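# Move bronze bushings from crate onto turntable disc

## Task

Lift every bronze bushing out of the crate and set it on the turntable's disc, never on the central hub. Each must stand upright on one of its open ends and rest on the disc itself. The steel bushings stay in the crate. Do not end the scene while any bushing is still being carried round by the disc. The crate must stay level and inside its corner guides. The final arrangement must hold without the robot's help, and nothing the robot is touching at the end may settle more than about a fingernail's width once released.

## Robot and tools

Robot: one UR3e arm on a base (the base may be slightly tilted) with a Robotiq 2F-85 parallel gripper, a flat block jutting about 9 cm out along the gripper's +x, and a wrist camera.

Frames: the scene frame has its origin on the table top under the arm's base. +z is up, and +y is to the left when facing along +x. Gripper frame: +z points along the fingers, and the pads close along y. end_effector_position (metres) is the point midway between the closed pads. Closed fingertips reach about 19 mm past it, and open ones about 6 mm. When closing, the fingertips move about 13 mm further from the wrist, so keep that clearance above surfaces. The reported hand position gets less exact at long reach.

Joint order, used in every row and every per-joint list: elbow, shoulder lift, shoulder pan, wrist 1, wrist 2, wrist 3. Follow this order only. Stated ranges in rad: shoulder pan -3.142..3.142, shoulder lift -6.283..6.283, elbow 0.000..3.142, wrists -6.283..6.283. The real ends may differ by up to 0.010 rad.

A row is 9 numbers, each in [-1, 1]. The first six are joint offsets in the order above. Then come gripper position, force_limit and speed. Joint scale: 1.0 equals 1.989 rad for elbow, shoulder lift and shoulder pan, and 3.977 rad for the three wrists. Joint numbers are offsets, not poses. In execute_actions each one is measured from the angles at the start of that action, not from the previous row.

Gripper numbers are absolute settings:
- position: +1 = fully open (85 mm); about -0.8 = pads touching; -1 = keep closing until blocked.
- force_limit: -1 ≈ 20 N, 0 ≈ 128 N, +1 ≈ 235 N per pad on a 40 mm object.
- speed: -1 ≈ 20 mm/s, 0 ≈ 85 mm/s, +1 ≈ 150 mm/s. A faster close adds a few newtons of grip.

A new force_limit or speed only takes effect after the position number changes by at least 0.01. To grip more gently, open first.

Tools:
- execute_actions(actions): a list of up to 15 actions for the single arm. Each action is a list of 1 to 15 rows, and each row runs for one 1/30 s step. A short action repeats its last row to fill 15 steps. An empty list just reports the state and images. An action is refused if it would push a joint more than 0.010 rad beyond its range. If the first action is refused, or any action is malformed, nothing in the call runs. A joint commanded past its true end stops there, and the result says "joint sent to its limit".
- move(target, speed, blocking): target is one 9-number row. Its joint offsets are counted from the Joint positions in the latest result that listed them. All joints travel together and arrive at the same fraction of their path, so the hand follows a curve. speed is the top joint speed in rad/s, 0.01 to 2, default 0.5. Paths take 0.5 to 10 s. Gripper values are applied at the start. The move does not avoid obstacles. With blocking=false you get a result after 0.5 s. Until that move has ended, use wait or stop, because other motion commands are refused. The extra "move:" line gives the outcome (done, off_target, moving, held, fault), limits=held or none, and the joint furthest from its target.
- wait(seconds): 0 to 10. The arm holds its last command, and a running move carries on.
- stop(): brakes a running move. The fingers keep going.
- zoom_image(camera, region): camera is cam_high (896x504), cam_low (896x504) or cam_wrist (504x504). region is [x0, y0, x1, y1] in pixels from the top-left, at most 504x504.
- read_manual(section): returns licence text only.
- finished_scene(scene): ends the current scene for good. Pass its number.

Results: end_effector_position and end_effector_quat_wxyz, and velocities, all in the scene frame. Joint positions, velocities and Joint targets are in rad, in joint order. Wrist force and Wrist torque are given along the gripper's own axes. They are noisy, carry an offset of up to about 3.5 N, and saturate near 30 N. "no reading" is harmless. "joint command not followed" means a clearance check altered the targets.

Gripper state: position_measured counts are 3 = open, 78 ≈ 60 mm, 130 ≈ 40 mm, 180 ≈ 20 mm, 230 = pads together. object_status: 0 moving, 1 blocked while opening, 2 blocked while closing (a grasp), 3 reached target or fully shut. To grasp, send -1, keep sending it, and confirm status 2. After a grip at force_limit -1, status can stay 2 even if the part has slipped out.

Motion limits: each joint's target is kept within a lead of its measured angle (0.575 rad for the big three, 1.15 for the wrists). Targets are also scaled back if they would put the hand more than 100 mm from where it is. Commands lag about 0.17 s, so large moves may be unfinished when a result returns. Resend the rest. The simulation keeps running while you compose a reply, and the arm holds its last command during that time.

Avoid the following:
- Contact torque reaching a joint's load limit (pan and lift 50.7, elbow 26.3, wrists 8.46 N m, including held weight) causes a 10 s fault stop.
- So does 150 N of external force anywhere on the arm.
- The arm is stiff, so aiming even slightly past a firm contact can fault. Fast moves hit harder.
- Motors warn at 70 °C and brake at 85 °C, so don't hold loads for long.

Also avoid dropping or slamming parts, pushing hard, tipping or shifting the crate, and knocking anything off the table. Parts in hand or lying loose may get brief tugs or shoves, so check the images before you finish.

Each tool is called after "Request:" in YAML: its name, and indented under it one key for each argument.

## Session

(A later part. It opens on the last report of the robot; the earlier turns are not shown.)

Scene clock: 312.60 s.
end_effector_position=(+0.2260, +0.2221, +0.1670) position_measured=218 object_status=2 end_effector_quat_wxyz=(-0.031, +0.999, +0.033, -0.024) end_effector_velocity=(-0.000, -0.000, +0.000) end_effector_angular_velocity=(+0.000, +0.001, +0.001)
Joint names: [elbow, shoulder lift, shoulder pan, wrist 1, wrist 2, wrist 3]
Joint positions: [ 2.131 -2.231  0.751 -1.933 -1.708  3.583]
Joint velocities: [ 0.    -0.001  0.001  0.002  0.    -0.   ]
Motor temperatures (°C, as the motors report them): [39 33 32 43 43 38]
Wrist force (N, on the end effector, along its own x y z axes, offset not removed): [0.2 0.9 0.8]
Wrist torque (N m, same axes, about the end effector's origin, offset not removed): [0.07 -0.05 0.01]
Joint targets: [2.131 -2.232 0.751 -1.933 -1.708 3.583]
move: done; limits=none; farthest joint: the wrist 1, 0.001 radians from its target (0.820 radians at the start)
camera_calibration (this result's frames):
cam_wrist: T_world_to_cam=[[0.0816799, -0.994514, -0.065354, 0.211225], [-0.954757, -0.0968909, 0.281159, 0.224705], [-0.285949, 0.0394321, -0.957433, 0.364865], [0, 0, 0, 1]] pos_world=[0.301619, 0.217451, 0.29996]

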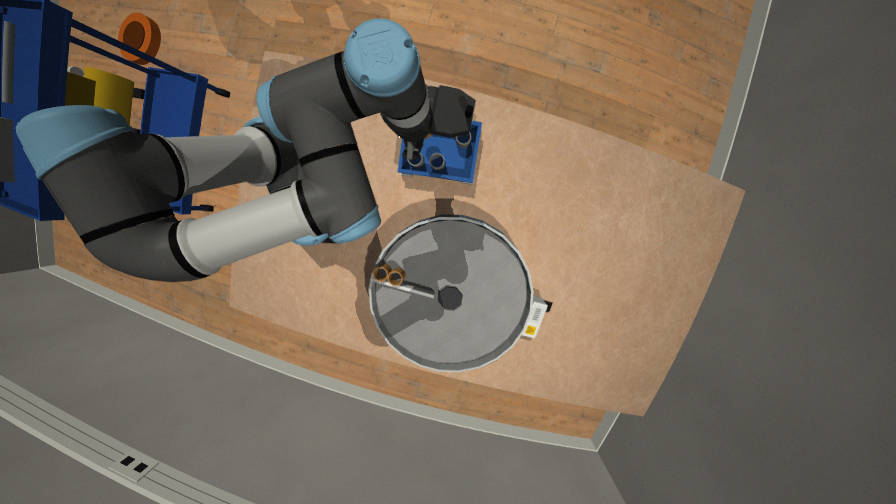

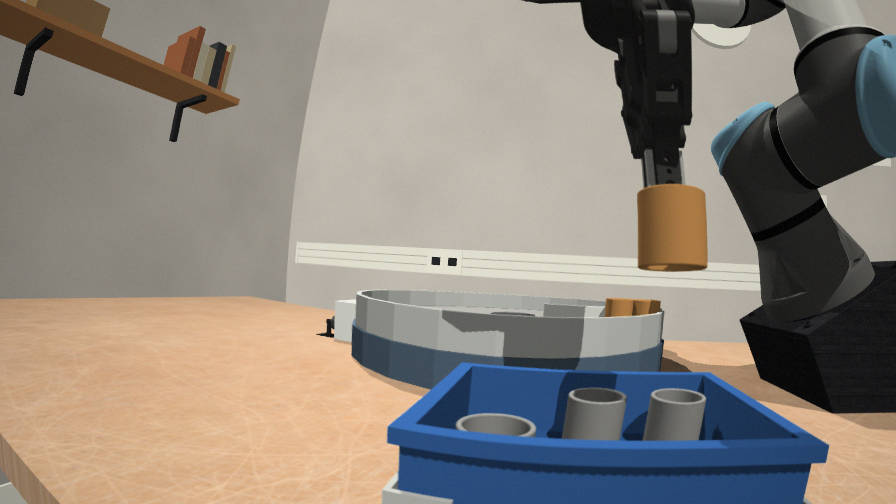

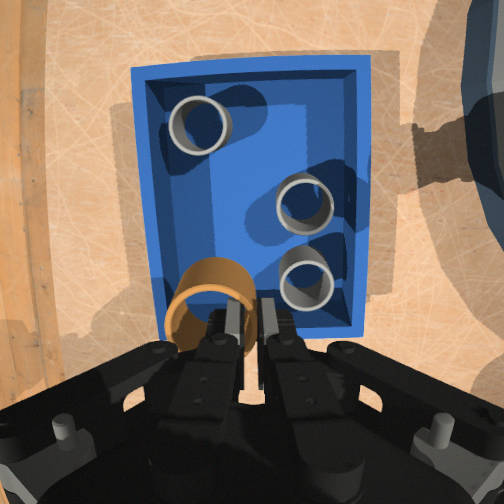

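Request:
move:
  target: [-0.210,0.060,-0.777,0.134,0.145,-0.052,-1,-0.5,-0.5]
  speed: 0.9

Request:
move:
  target: [0.103,0.0625,0.0635,-0.096,-0.008,0,-1,-0.5,-0.5]
  speed: 0.25

Request:
execute_actions:
  actions:
    - [[0,0,0,0,0,0,-0.5,-0.5,0]]

Request:
move:
  target: [-0.103,-0.0625,-0.0635,0.096,0.008,0,-0.5,-0.5,0]
  speed: 0.6

Request:
move:
  target: [0.144,-0.01,0.6,-0.131,-0.130,0.009,-0.5,-0.5,0]
  speed: 0.9

Request:
wait:
  seconds: 10

Request:
wait:
  seconds: 8

Request:
wait:
  seconds: 3

Scene clock: 320.13 s.
end_effector_position=(+0.3903, -0.0319, +0.1597) position_measured=218 object_status=2 end_effector_quat_wxyz=(+0.006, +0.832, -0.554, -0.014) end_effector_velocity=(+0.000, -0.001, +0.000) end_effector_angular_velocity=(-0.001, -0.001, -0.003)
Joint names: [elbow, shoulder lift, shoulder pan, wrist 1, wrist 2, wrist 3]
Joint positions: [ 1.714 -2.112 -0.794 -1.4   -1.132  3.376]
Joint velocities: [-0.001  0.    -0.003  0.001  0.001 -0.   ]
Motor temperatures (°C, as the motors report them): [39 33 32 43 43 38]
Wrist force (N, on the end effector, along its own x y z axes, offset not removed): [0.4 1.7 1.6]
Wrist torque (N m, same axes, about the end effector's origin, offset not removed): [0.22 -0.10 0.01]
Joint targets: [1.714 -2.112 -0.795 -1.400 -1.132 3.376]
move: done; limits=none; farthest joint: the shoulder pan, 0.000 radians from its target (1.545 radians at the start)
camera_calibration (this result's frames):
cam_wrist: T_world_to_cam=[[-0.915041, -0.40274, 0.0223508, 0.338654], [-0.384288, 0.887273, 0.255086, 0.171928], [-0.122565, 0.224826, -0.96666, 0.358488], [0, 0, 0, 1]] pos_world=[0.41989, -0.0967547, 0.295111]

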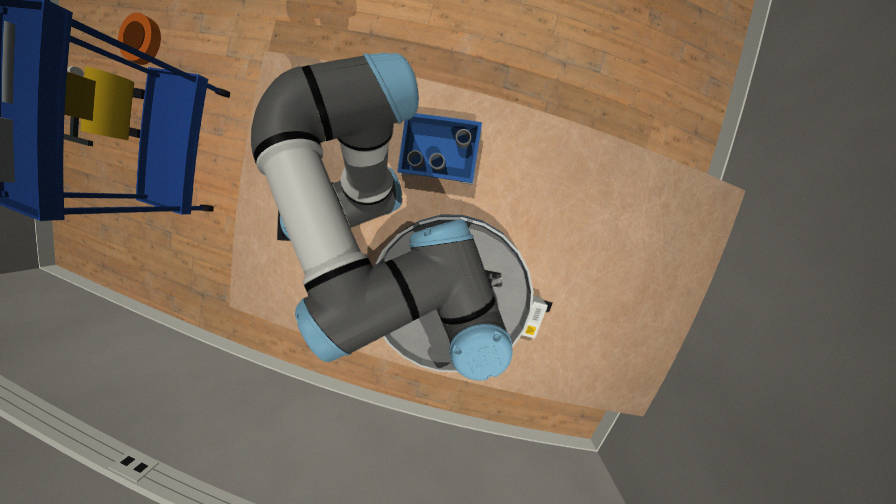

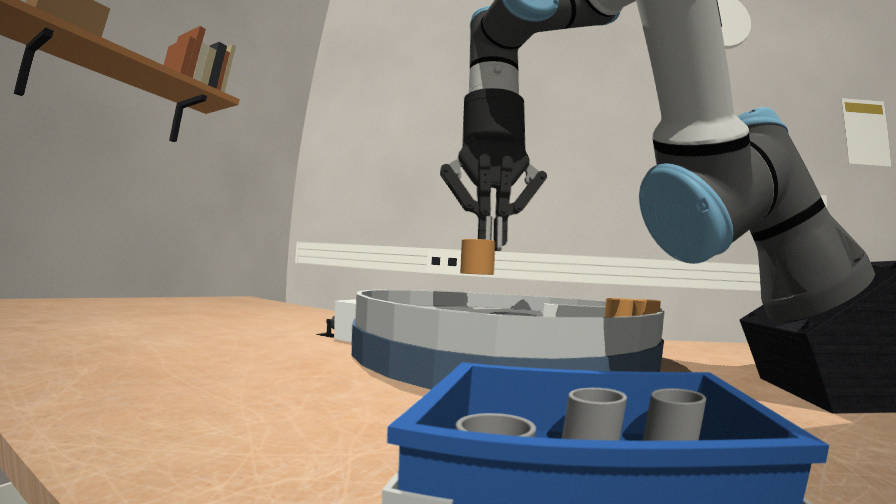

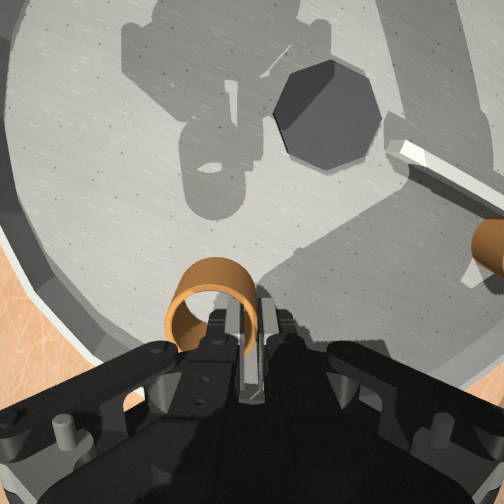

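Scene clock: 322.23 s.
end_effector_position=(+0.3942, -0.0417, +0.1008) position_measured=218 object_status=2 end_effector_quat_wxyz=(+0.004, +0.867, -0.497, -0.015) end_effector_velocity=(-0.000, -0.000, -0.000) end_effector_angular_velocity=(-0.000, +0.000, -0.000)
Joint names: [elbow, shoulder lift, shoulder pan, wrist 1, wrist 2, wrist 3]
Joint positions: [ 1.919 -1.988 -0.668 -1.782 -1.164  3.376]
Joint velocities: [ 0.001  0.001  0.    -0.002 -0.     0.   ]
Motor temperatures (°C, as the motors report them): [39 33 32 43 43 38]
Wrist force (N, on the end effector, along its own x y z axes, offset not removed): [1.3 1.4 1.5]
Wrist torque (N m, same axes, about the end effector's origin, offset not removed): [0.19 -0.27 0.03]
Joint targets: [1.919 -1.988 -0.668 -1.782 -1.164 3.376]
move: done; limits=none; farthest joint: the shoulder pan, 0.000 radians from its target (0.127 radians at the start)
camera_calibration (this result's frames):
cam_wrist: T_world_to_cam=[[-0.853589, -0.520553, 0.0202597, 0.310618], [-0.49822, 0.827094, 0.260177, 0.238978], [-0.152193, 0.21199, -0.965348, 0.315268], [0, 0, 0, 1]] pos_world=[0.432186, -0.102798, 0.235874]

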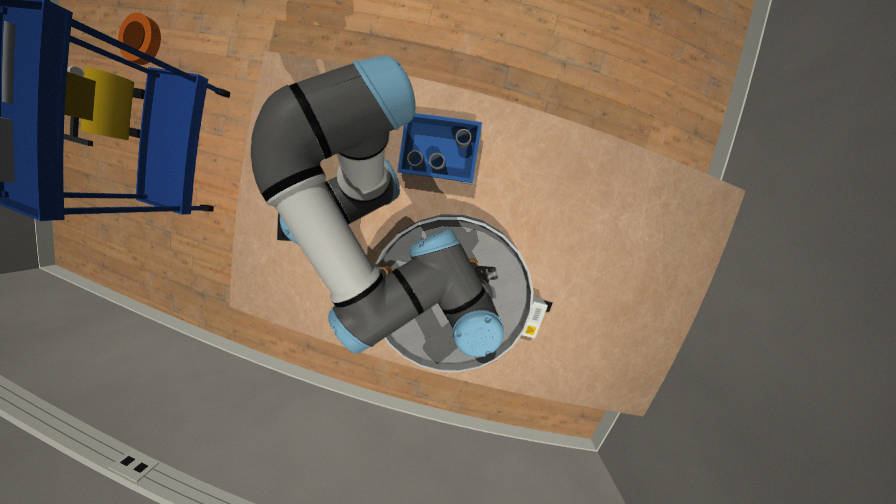

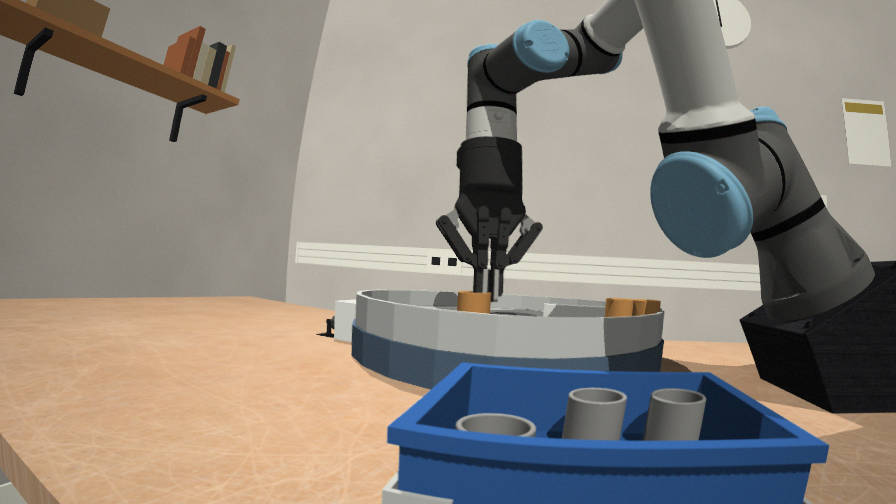

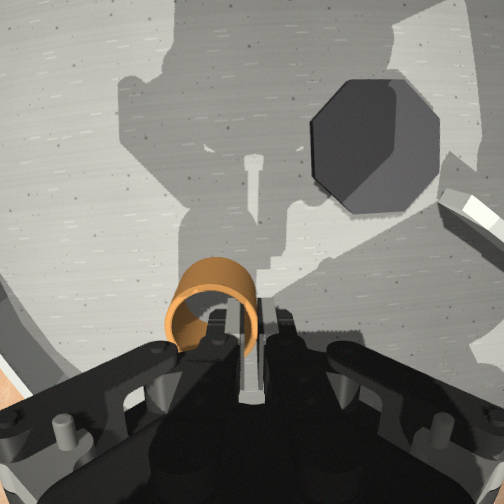

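Scene clock: 322.73 s.
end_effector_position=(+0.3942, -0.0417, +0.1008) position_measured=192 object_status=0 end_effector_quat_wxyz=(+0.004, +0.867, -0.497, -0.015) end_effector_velocity=(-0.000, -0.000, -0.000) end_effector_angular_velocity=(-0.000, +0.000, -0.000)
Joint names: [elbow, shoulder lift, shoulder pan, wrist 1, wrist 2, wrist 3]
Joint positions: [ 1.919 -1.988 -0.668 -1.782 -1.164  3.376]
Joint velocities: [ 0.  0. -0. -0. -0. -0.]
Motor temperatures (°C, as the motors report them): [39 33 32 43 43 38]
Wrist force (N, on the end effector, along its own x y z axes, offset not removed): [0.8 1.4 0.3]
Wrist torque (N m, same axes, about the end effector's origin, offset not removed): [0.17 -0.18 0.03]
Joint targets: [1.919 -1.988 -0.668 -1.782 -1.164 3.376]
camera_calibration (this result's frames):
cam_wrist: T_world_to_cam=[[-0.853576, -0.520574, 0.020272, 0.310608], [-0.498238, 0.827084, 0.260176, 0.238988], [-0.152207, 0.21198, -0.965348, 0.315262], [0, 0, 0, 1]] pos_world=[0.432185, -0.102798, 0.235862]

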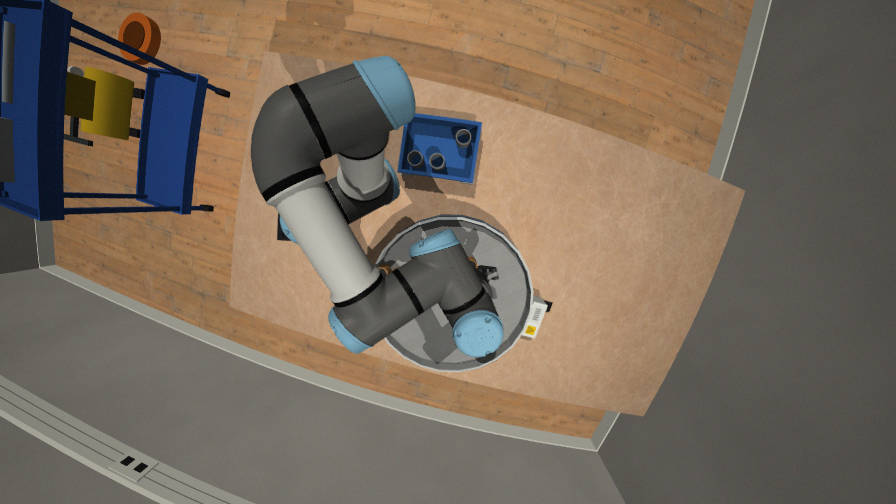

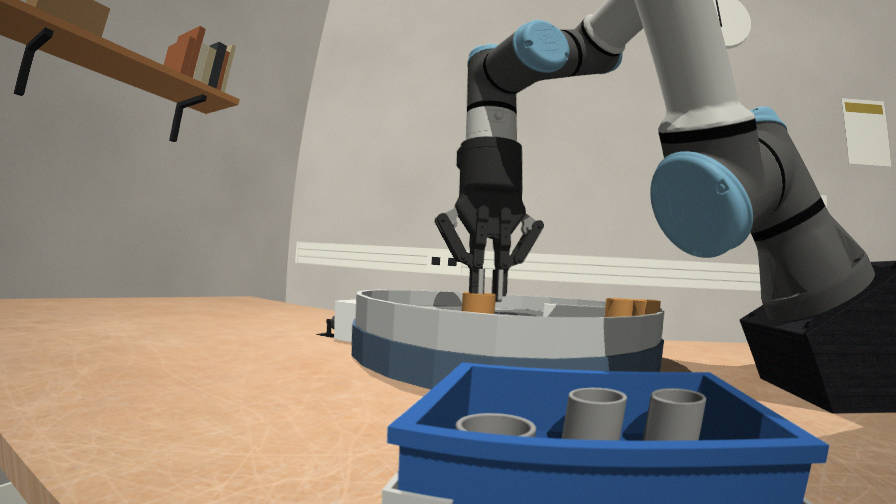

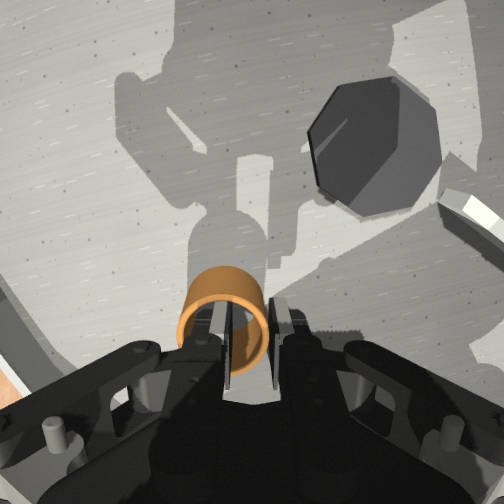

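Scene clock: 324.03 s.
end_effector_position=(+0.3903, -0.0319, +0.1596) position_measured=192 object_status=3 end_effector_quat_wxyz=(+0.006, +0.832, -0.554, -0.014) end_effector_velocity=(+0.000, +0.001, +0.001) end_effector_angular_velocity=(+0.000, -0.001, +0.001)
Joint names: [elbow, shoulder lift, shoulder pan, wrist 1, wrist 2, wrist 3]
Joint positions: [ 1.714 -2.112 -0.794 -1.401 -1.132  3.376]
Joint velocities: [-0.002 -0.001  0.001  0.003  0.    -0.   ]
Motor temperatures (°C, as the motors report them): [39 33 32 43 43 38]
Wrist force (N, on the end effector, along its own x y z axes, offset not removed): [0.5 1.2 0.4]
Wrist torque (N m, same axes, about the end effector's origin, offset not removed): [0.14 -0.12 0.04]
Joint targets: [1.714 -2.112 -0.794 -1.400 -1.132 3.376]
move: done; limits=none; farthest joint: the shoulder pan, 0.000 radians from its target (0.126 radians at the start)
camera_calibration (this result's frames):
cam_wrist: T_world_to_cam=[[-0.915019, -0.402791, 0.022365, 0.338637], [-0.384334, 0.887253, 0.255089, 0.171958], [-0.122591, 0.224816, -0.966659, 0.358481], [0, 0, 0, 1]] pos_world=[0.419895, -0.0967626, 0.29509]

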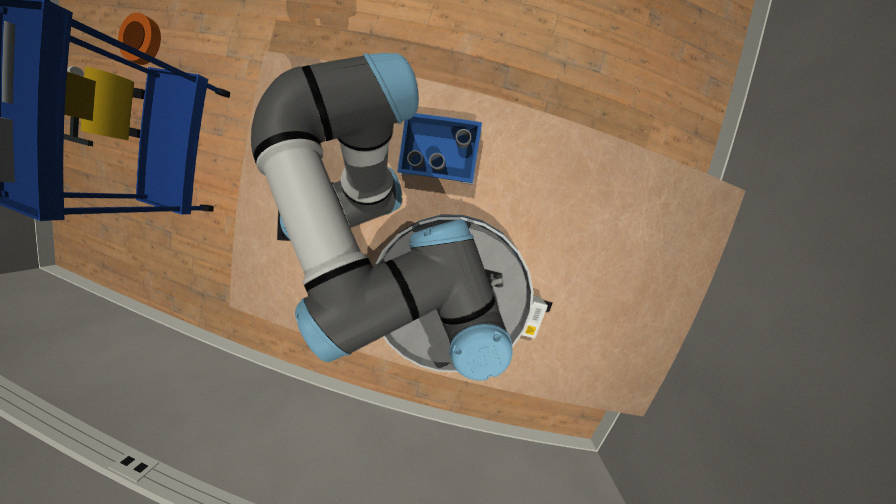

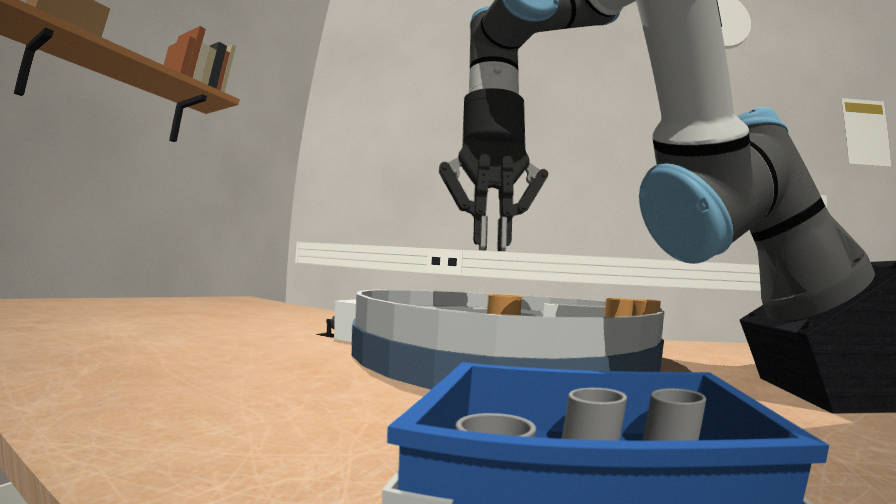

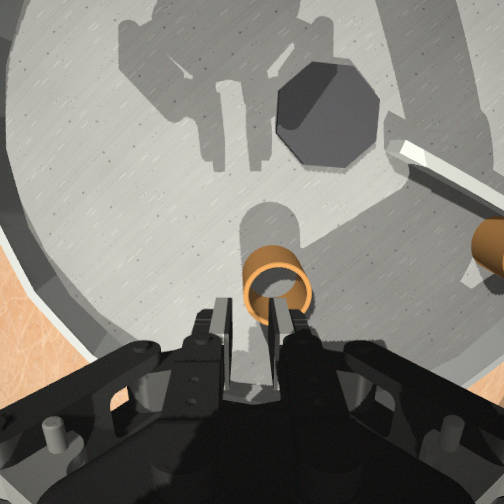

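Scene clock: 326.13 s.
end_effector_position=(+0.3111, +0.1719, +0.1483) position_measured=192 object_status=3 end_effector_quat_wxyz=(+0.020, +0.999, -0.038, -0.013) end_effector_velocity=(-0.000, +0.001, +0.000) end_effector_angular_velocity=(+0.001, -0.000, +0.003)
Joint names: [elbow, shoulder lift, shoulder pan, wrist 1, wrist 2, wrist 3]
Joint positions: [ 2.    -2.132  0.399 -1.922 -1.649  3.412]
Joint velocities: [ 0.     0.     0.004 -0.001 -0.001  0.   ]
Motor temperatures (°C, as the motors report them): [39 33 32 43 43 38]
Wrist force (N, on the end effector, along its own x y z axes, offset not removed): [0.6 1.3 -0.6]
Wrist torque (N m, same axes, about the end effector's origin, offset not removed): [0.17 -0.10 0.04]
Joint targets: [2.000 -2.132 0.399 -1.922 -1.649 3.412]
move: done; limits=none; farthest joint: the wrist 1, 0.001 radians from its target (0.521 radians at the start)
camera_calibration (this result's frames):
cam_wrist: T_world_to_cam=[[-0.056924, -0.997602, 0.0393642, 0.181231], [-0.962397, 0.0653196, 0.263678, 0.283474], [-0.265617, -0.0228744, -0.963807, 0.378699], [0, 0, 0, 1]] pos_world=[0.383719, 0.170942, 0.283113]

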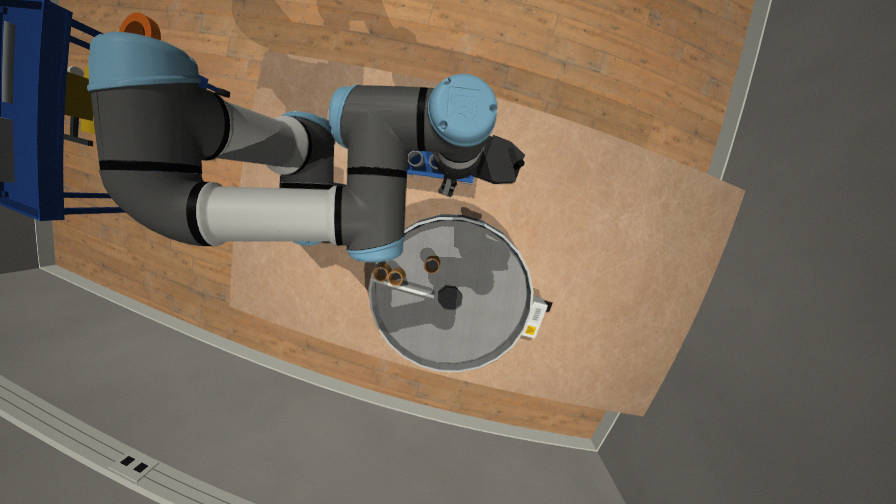

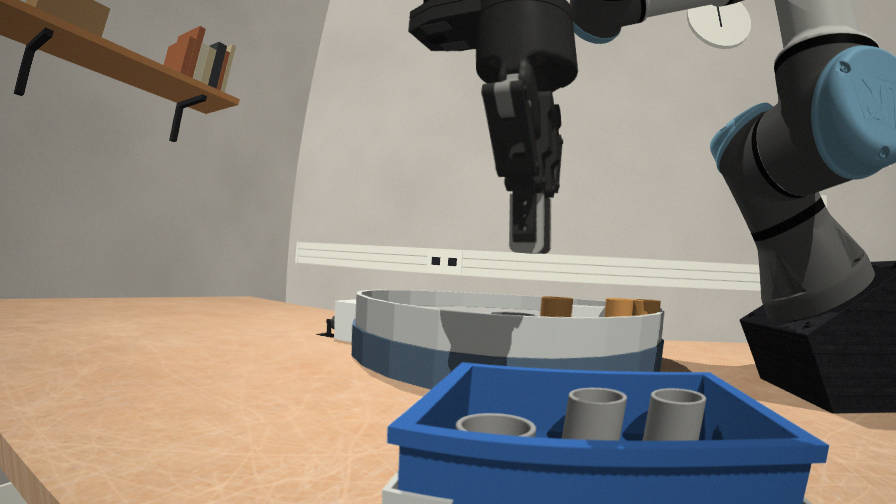

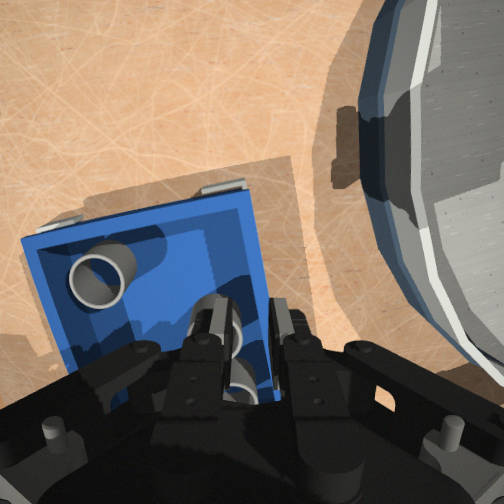

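Scene clock: 336.13 s.
end_effector_position=(+0.3111, +0.1719, +0.1484) position_measured=192 object_status=3 end_effector_quat_wxyz=(+0.020, +0.999, -0.038, -0.013) end_effector_velocity=(+0.000, +0.000, +0.000) end_effector_angular_velocity=(+0.000, -0.000, -0.000)
Joint names: [elbow, shoulder lift, shoulder pan, wrist 1, wrist 2, wrist 3]
Joint positions: [ 2.    -2.132  0.399 -1.922 -1.649  3.412]
Joint velocities: [-0. -0. -0. -0.  0. -0.]
Motor temperatures (°C, as the motors report them): [39 33 32 43 43 38]
Wrist force (N, on the end effector, along its own x y z axes, offset not removed): [0.4 2.1 0.0]
Wrist torque (N m, same axes, about the end effector's origin, offset not removed): [0.26 -0.07 0.01]
Joint targets: [2.000 -2.132 0.399 -1.922 -1.649 3.412]
wait: 10.00 s; at rest by 0.17 s
camera_calibration (this result's frames):
cam_wrist: T_world_to_cam=[[-0.056717, -0.997616, 0.0393253, 0.181212], [-0.962425, 0.0651082, 0.263626, 0.283498], [-0.265557, -0.0228956, -0.963823, 0.378692], [0, 0, 0, 1]] pos_world=[0.383688, 0.170992, 0.283129]

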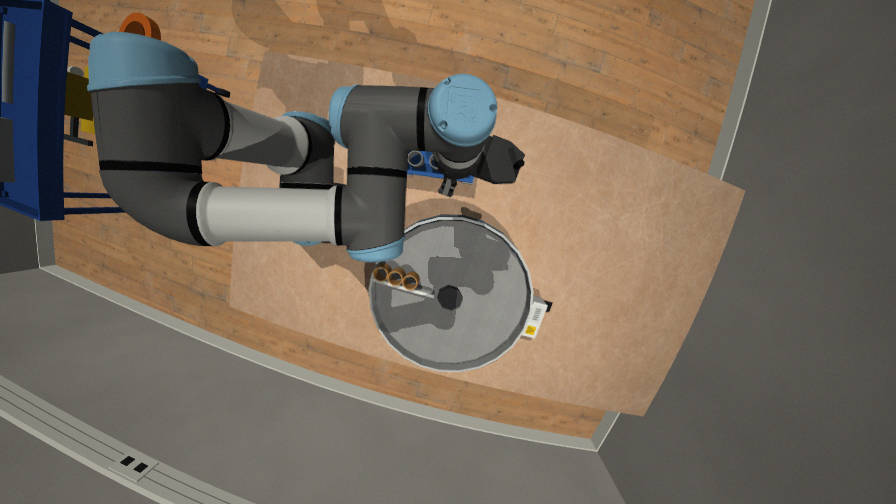

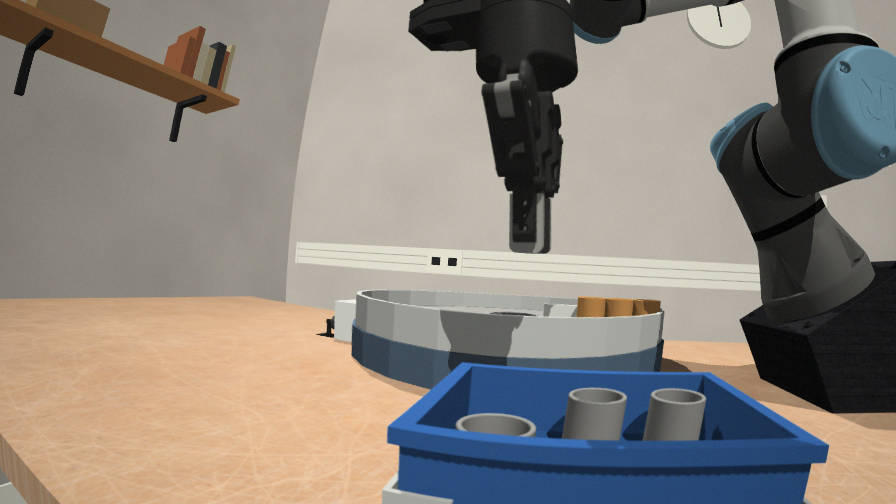

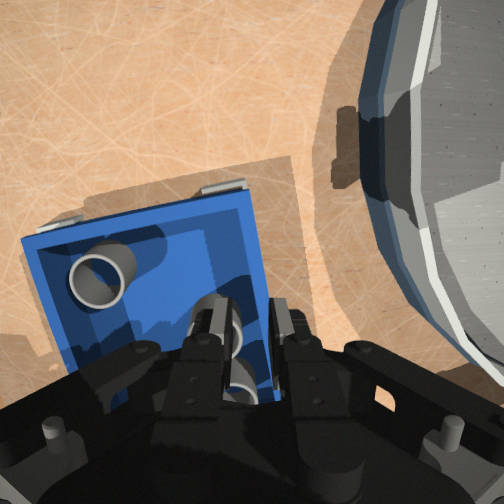

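Scene clock: 344.13 s.
end_effector_position=(+0.3111, +0.1719, +0.1484) position_measured=192 object_status=3 end_effector_quat_wxyz=(+0.020, +0.999, -0.038, -0.013) end_effector_velocity=(+0.000, +0.000, +0.000) end_effector_angular_velocity=(+0.000, -0.000, -0.000)
Joint names: [elbow, shoulder lift, shoulder pan, wrist 1, wrist 2, wrist 3]
Joint positions: [ 2.    -2.132  0.399 -1.922 -1.649  3.412]
Joint velocities: [-0. -0. -0.  0.  0.  0.]
Motor temperatures (°C, as the motors report them): [39 33 32 43 43 38]
Wrist force (N, on the end effector, along its own x y z axes, offset not removed): [0.7 1.3 0.6]
Wrist torque (N m, same axes, about the end effector's origin, offset not removed): [0.14 -0.13 0.00]
Joint targets: [2.000 -2.132 0.399 -1.922 -1.649 3.412]
wait: 8.00 s; at rest by 0.17 s
camera_calibration (this result's frames):
cam_wrist: T_world_to_cam=[[-0.0567171, -0.997616, 0.0393253, 0.181212], [-0.962425, 0.0651084, 0.263626, 0.283498], [-0.265558, -0.0228955, -0.963823, 0.378692], [0, 0, 0, 1]] pos_world=[0.383688, 0.170992, 0.283129]

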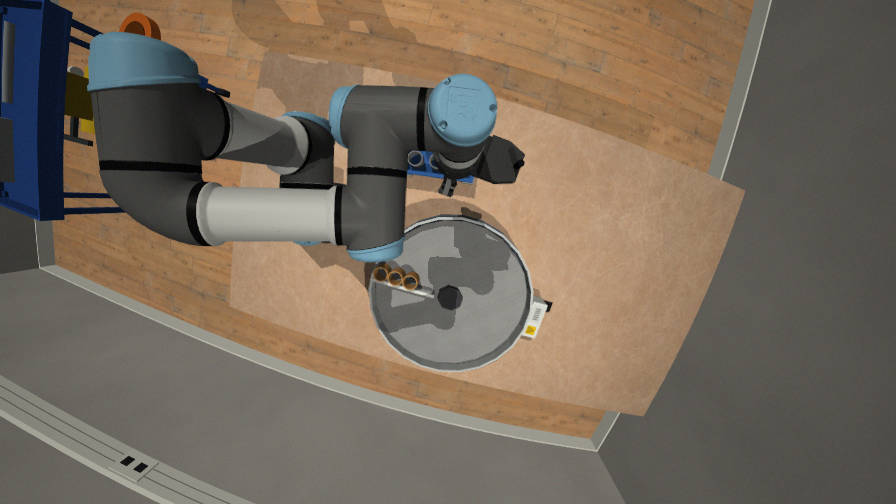

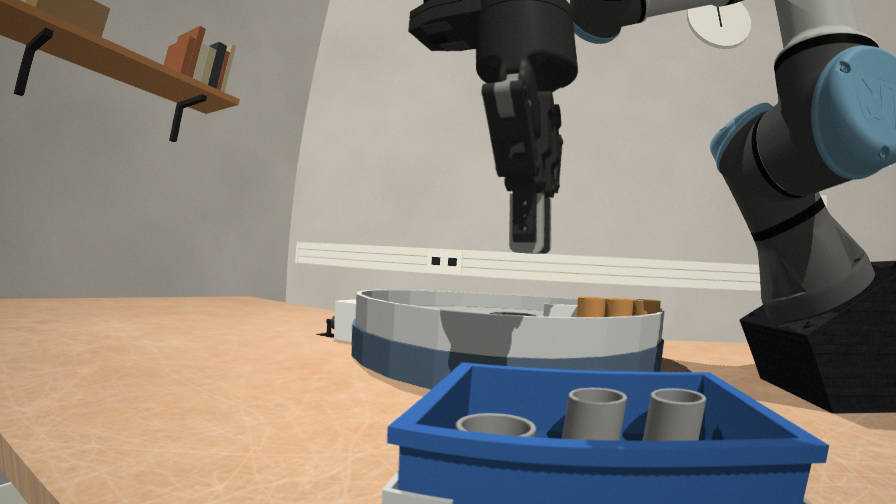

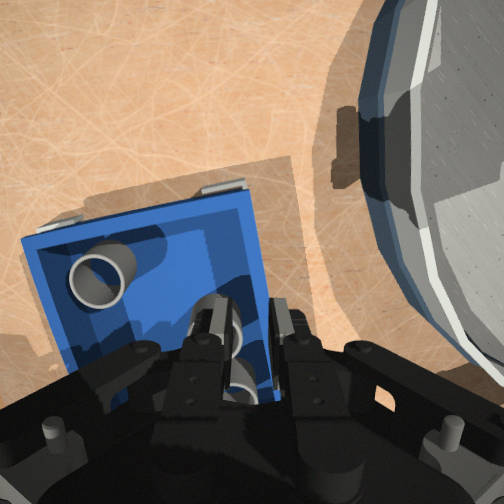

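Scene clock: 347.13 s.
end_effector_position=(+0.3111, +0.1719, +0.1484) position_measured=192 object_status=3 end_effector_quat_wxyz=(+0.020, +0.999, -0.038, -0.013) end_effector_velocity=(+0.000, +0.000, +0.000) end_effector_angular_velocity=(+0.000, -0.000, +0.000)
Joint names: [elbow, shoulder lift, shoulder pan, wrist 1, wrist 2, wrist 3]
Joint positions: [ 2.    -2.132  0.399 -1.922 -1.649  3.412]
Joint velocities: [-0.001  0.     0.    -0.     0.    -0.   ]
Motor temperatures (°C, as the motors report them): [39 33 32 43 43 38]
Wrist force (N, on the end effector, along its own x y z axes, offset not removed): [0.4 1.1 1.4]
Wrist torque (N m, same axes, about the end effector's origin, offset not removed): [0.15 -0.09 -0.01]
Joint targets: [2.000 -2.132 0.399 -1.922 -1.649 3.412]
wait: 3.00 s; at rest by 0.17 s
camera_calibration (this result's frames):
cam_wrist: T_world_to_cam=[[-0.0567169, -0.997616, 0.0393252, 0.181212], [-0.962425, 0.0651082, 0.263626, 0.283498], [-0.265558, -0.0228956, -0.963823, 0.378692], [0, 0, 0, 1]] pos_world=[0.383688, 0.170992, 0.283129]

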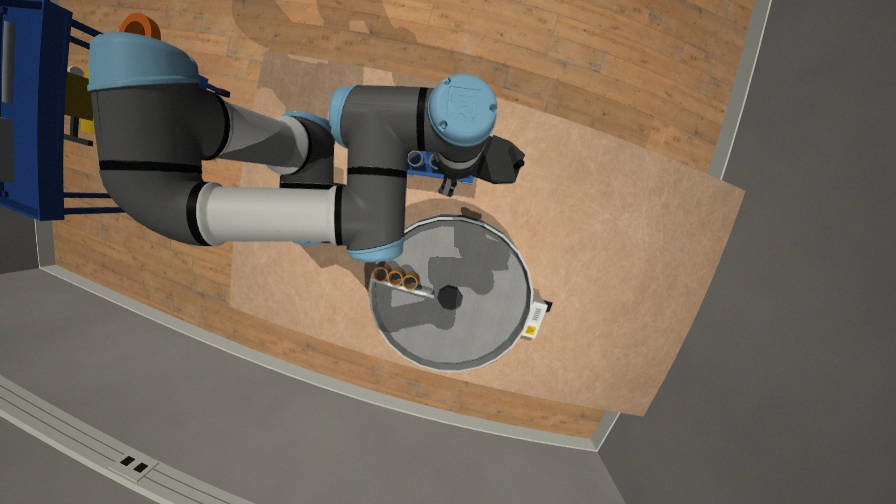

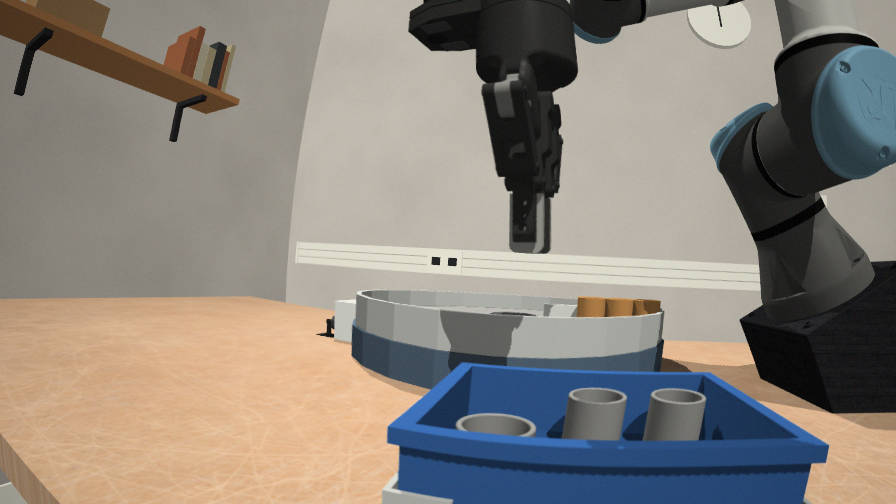

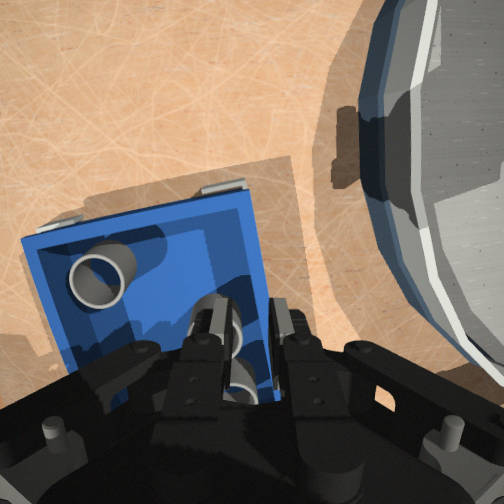

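Request:
finished_scene:
  scene: 2

The scene is finished: the task was done.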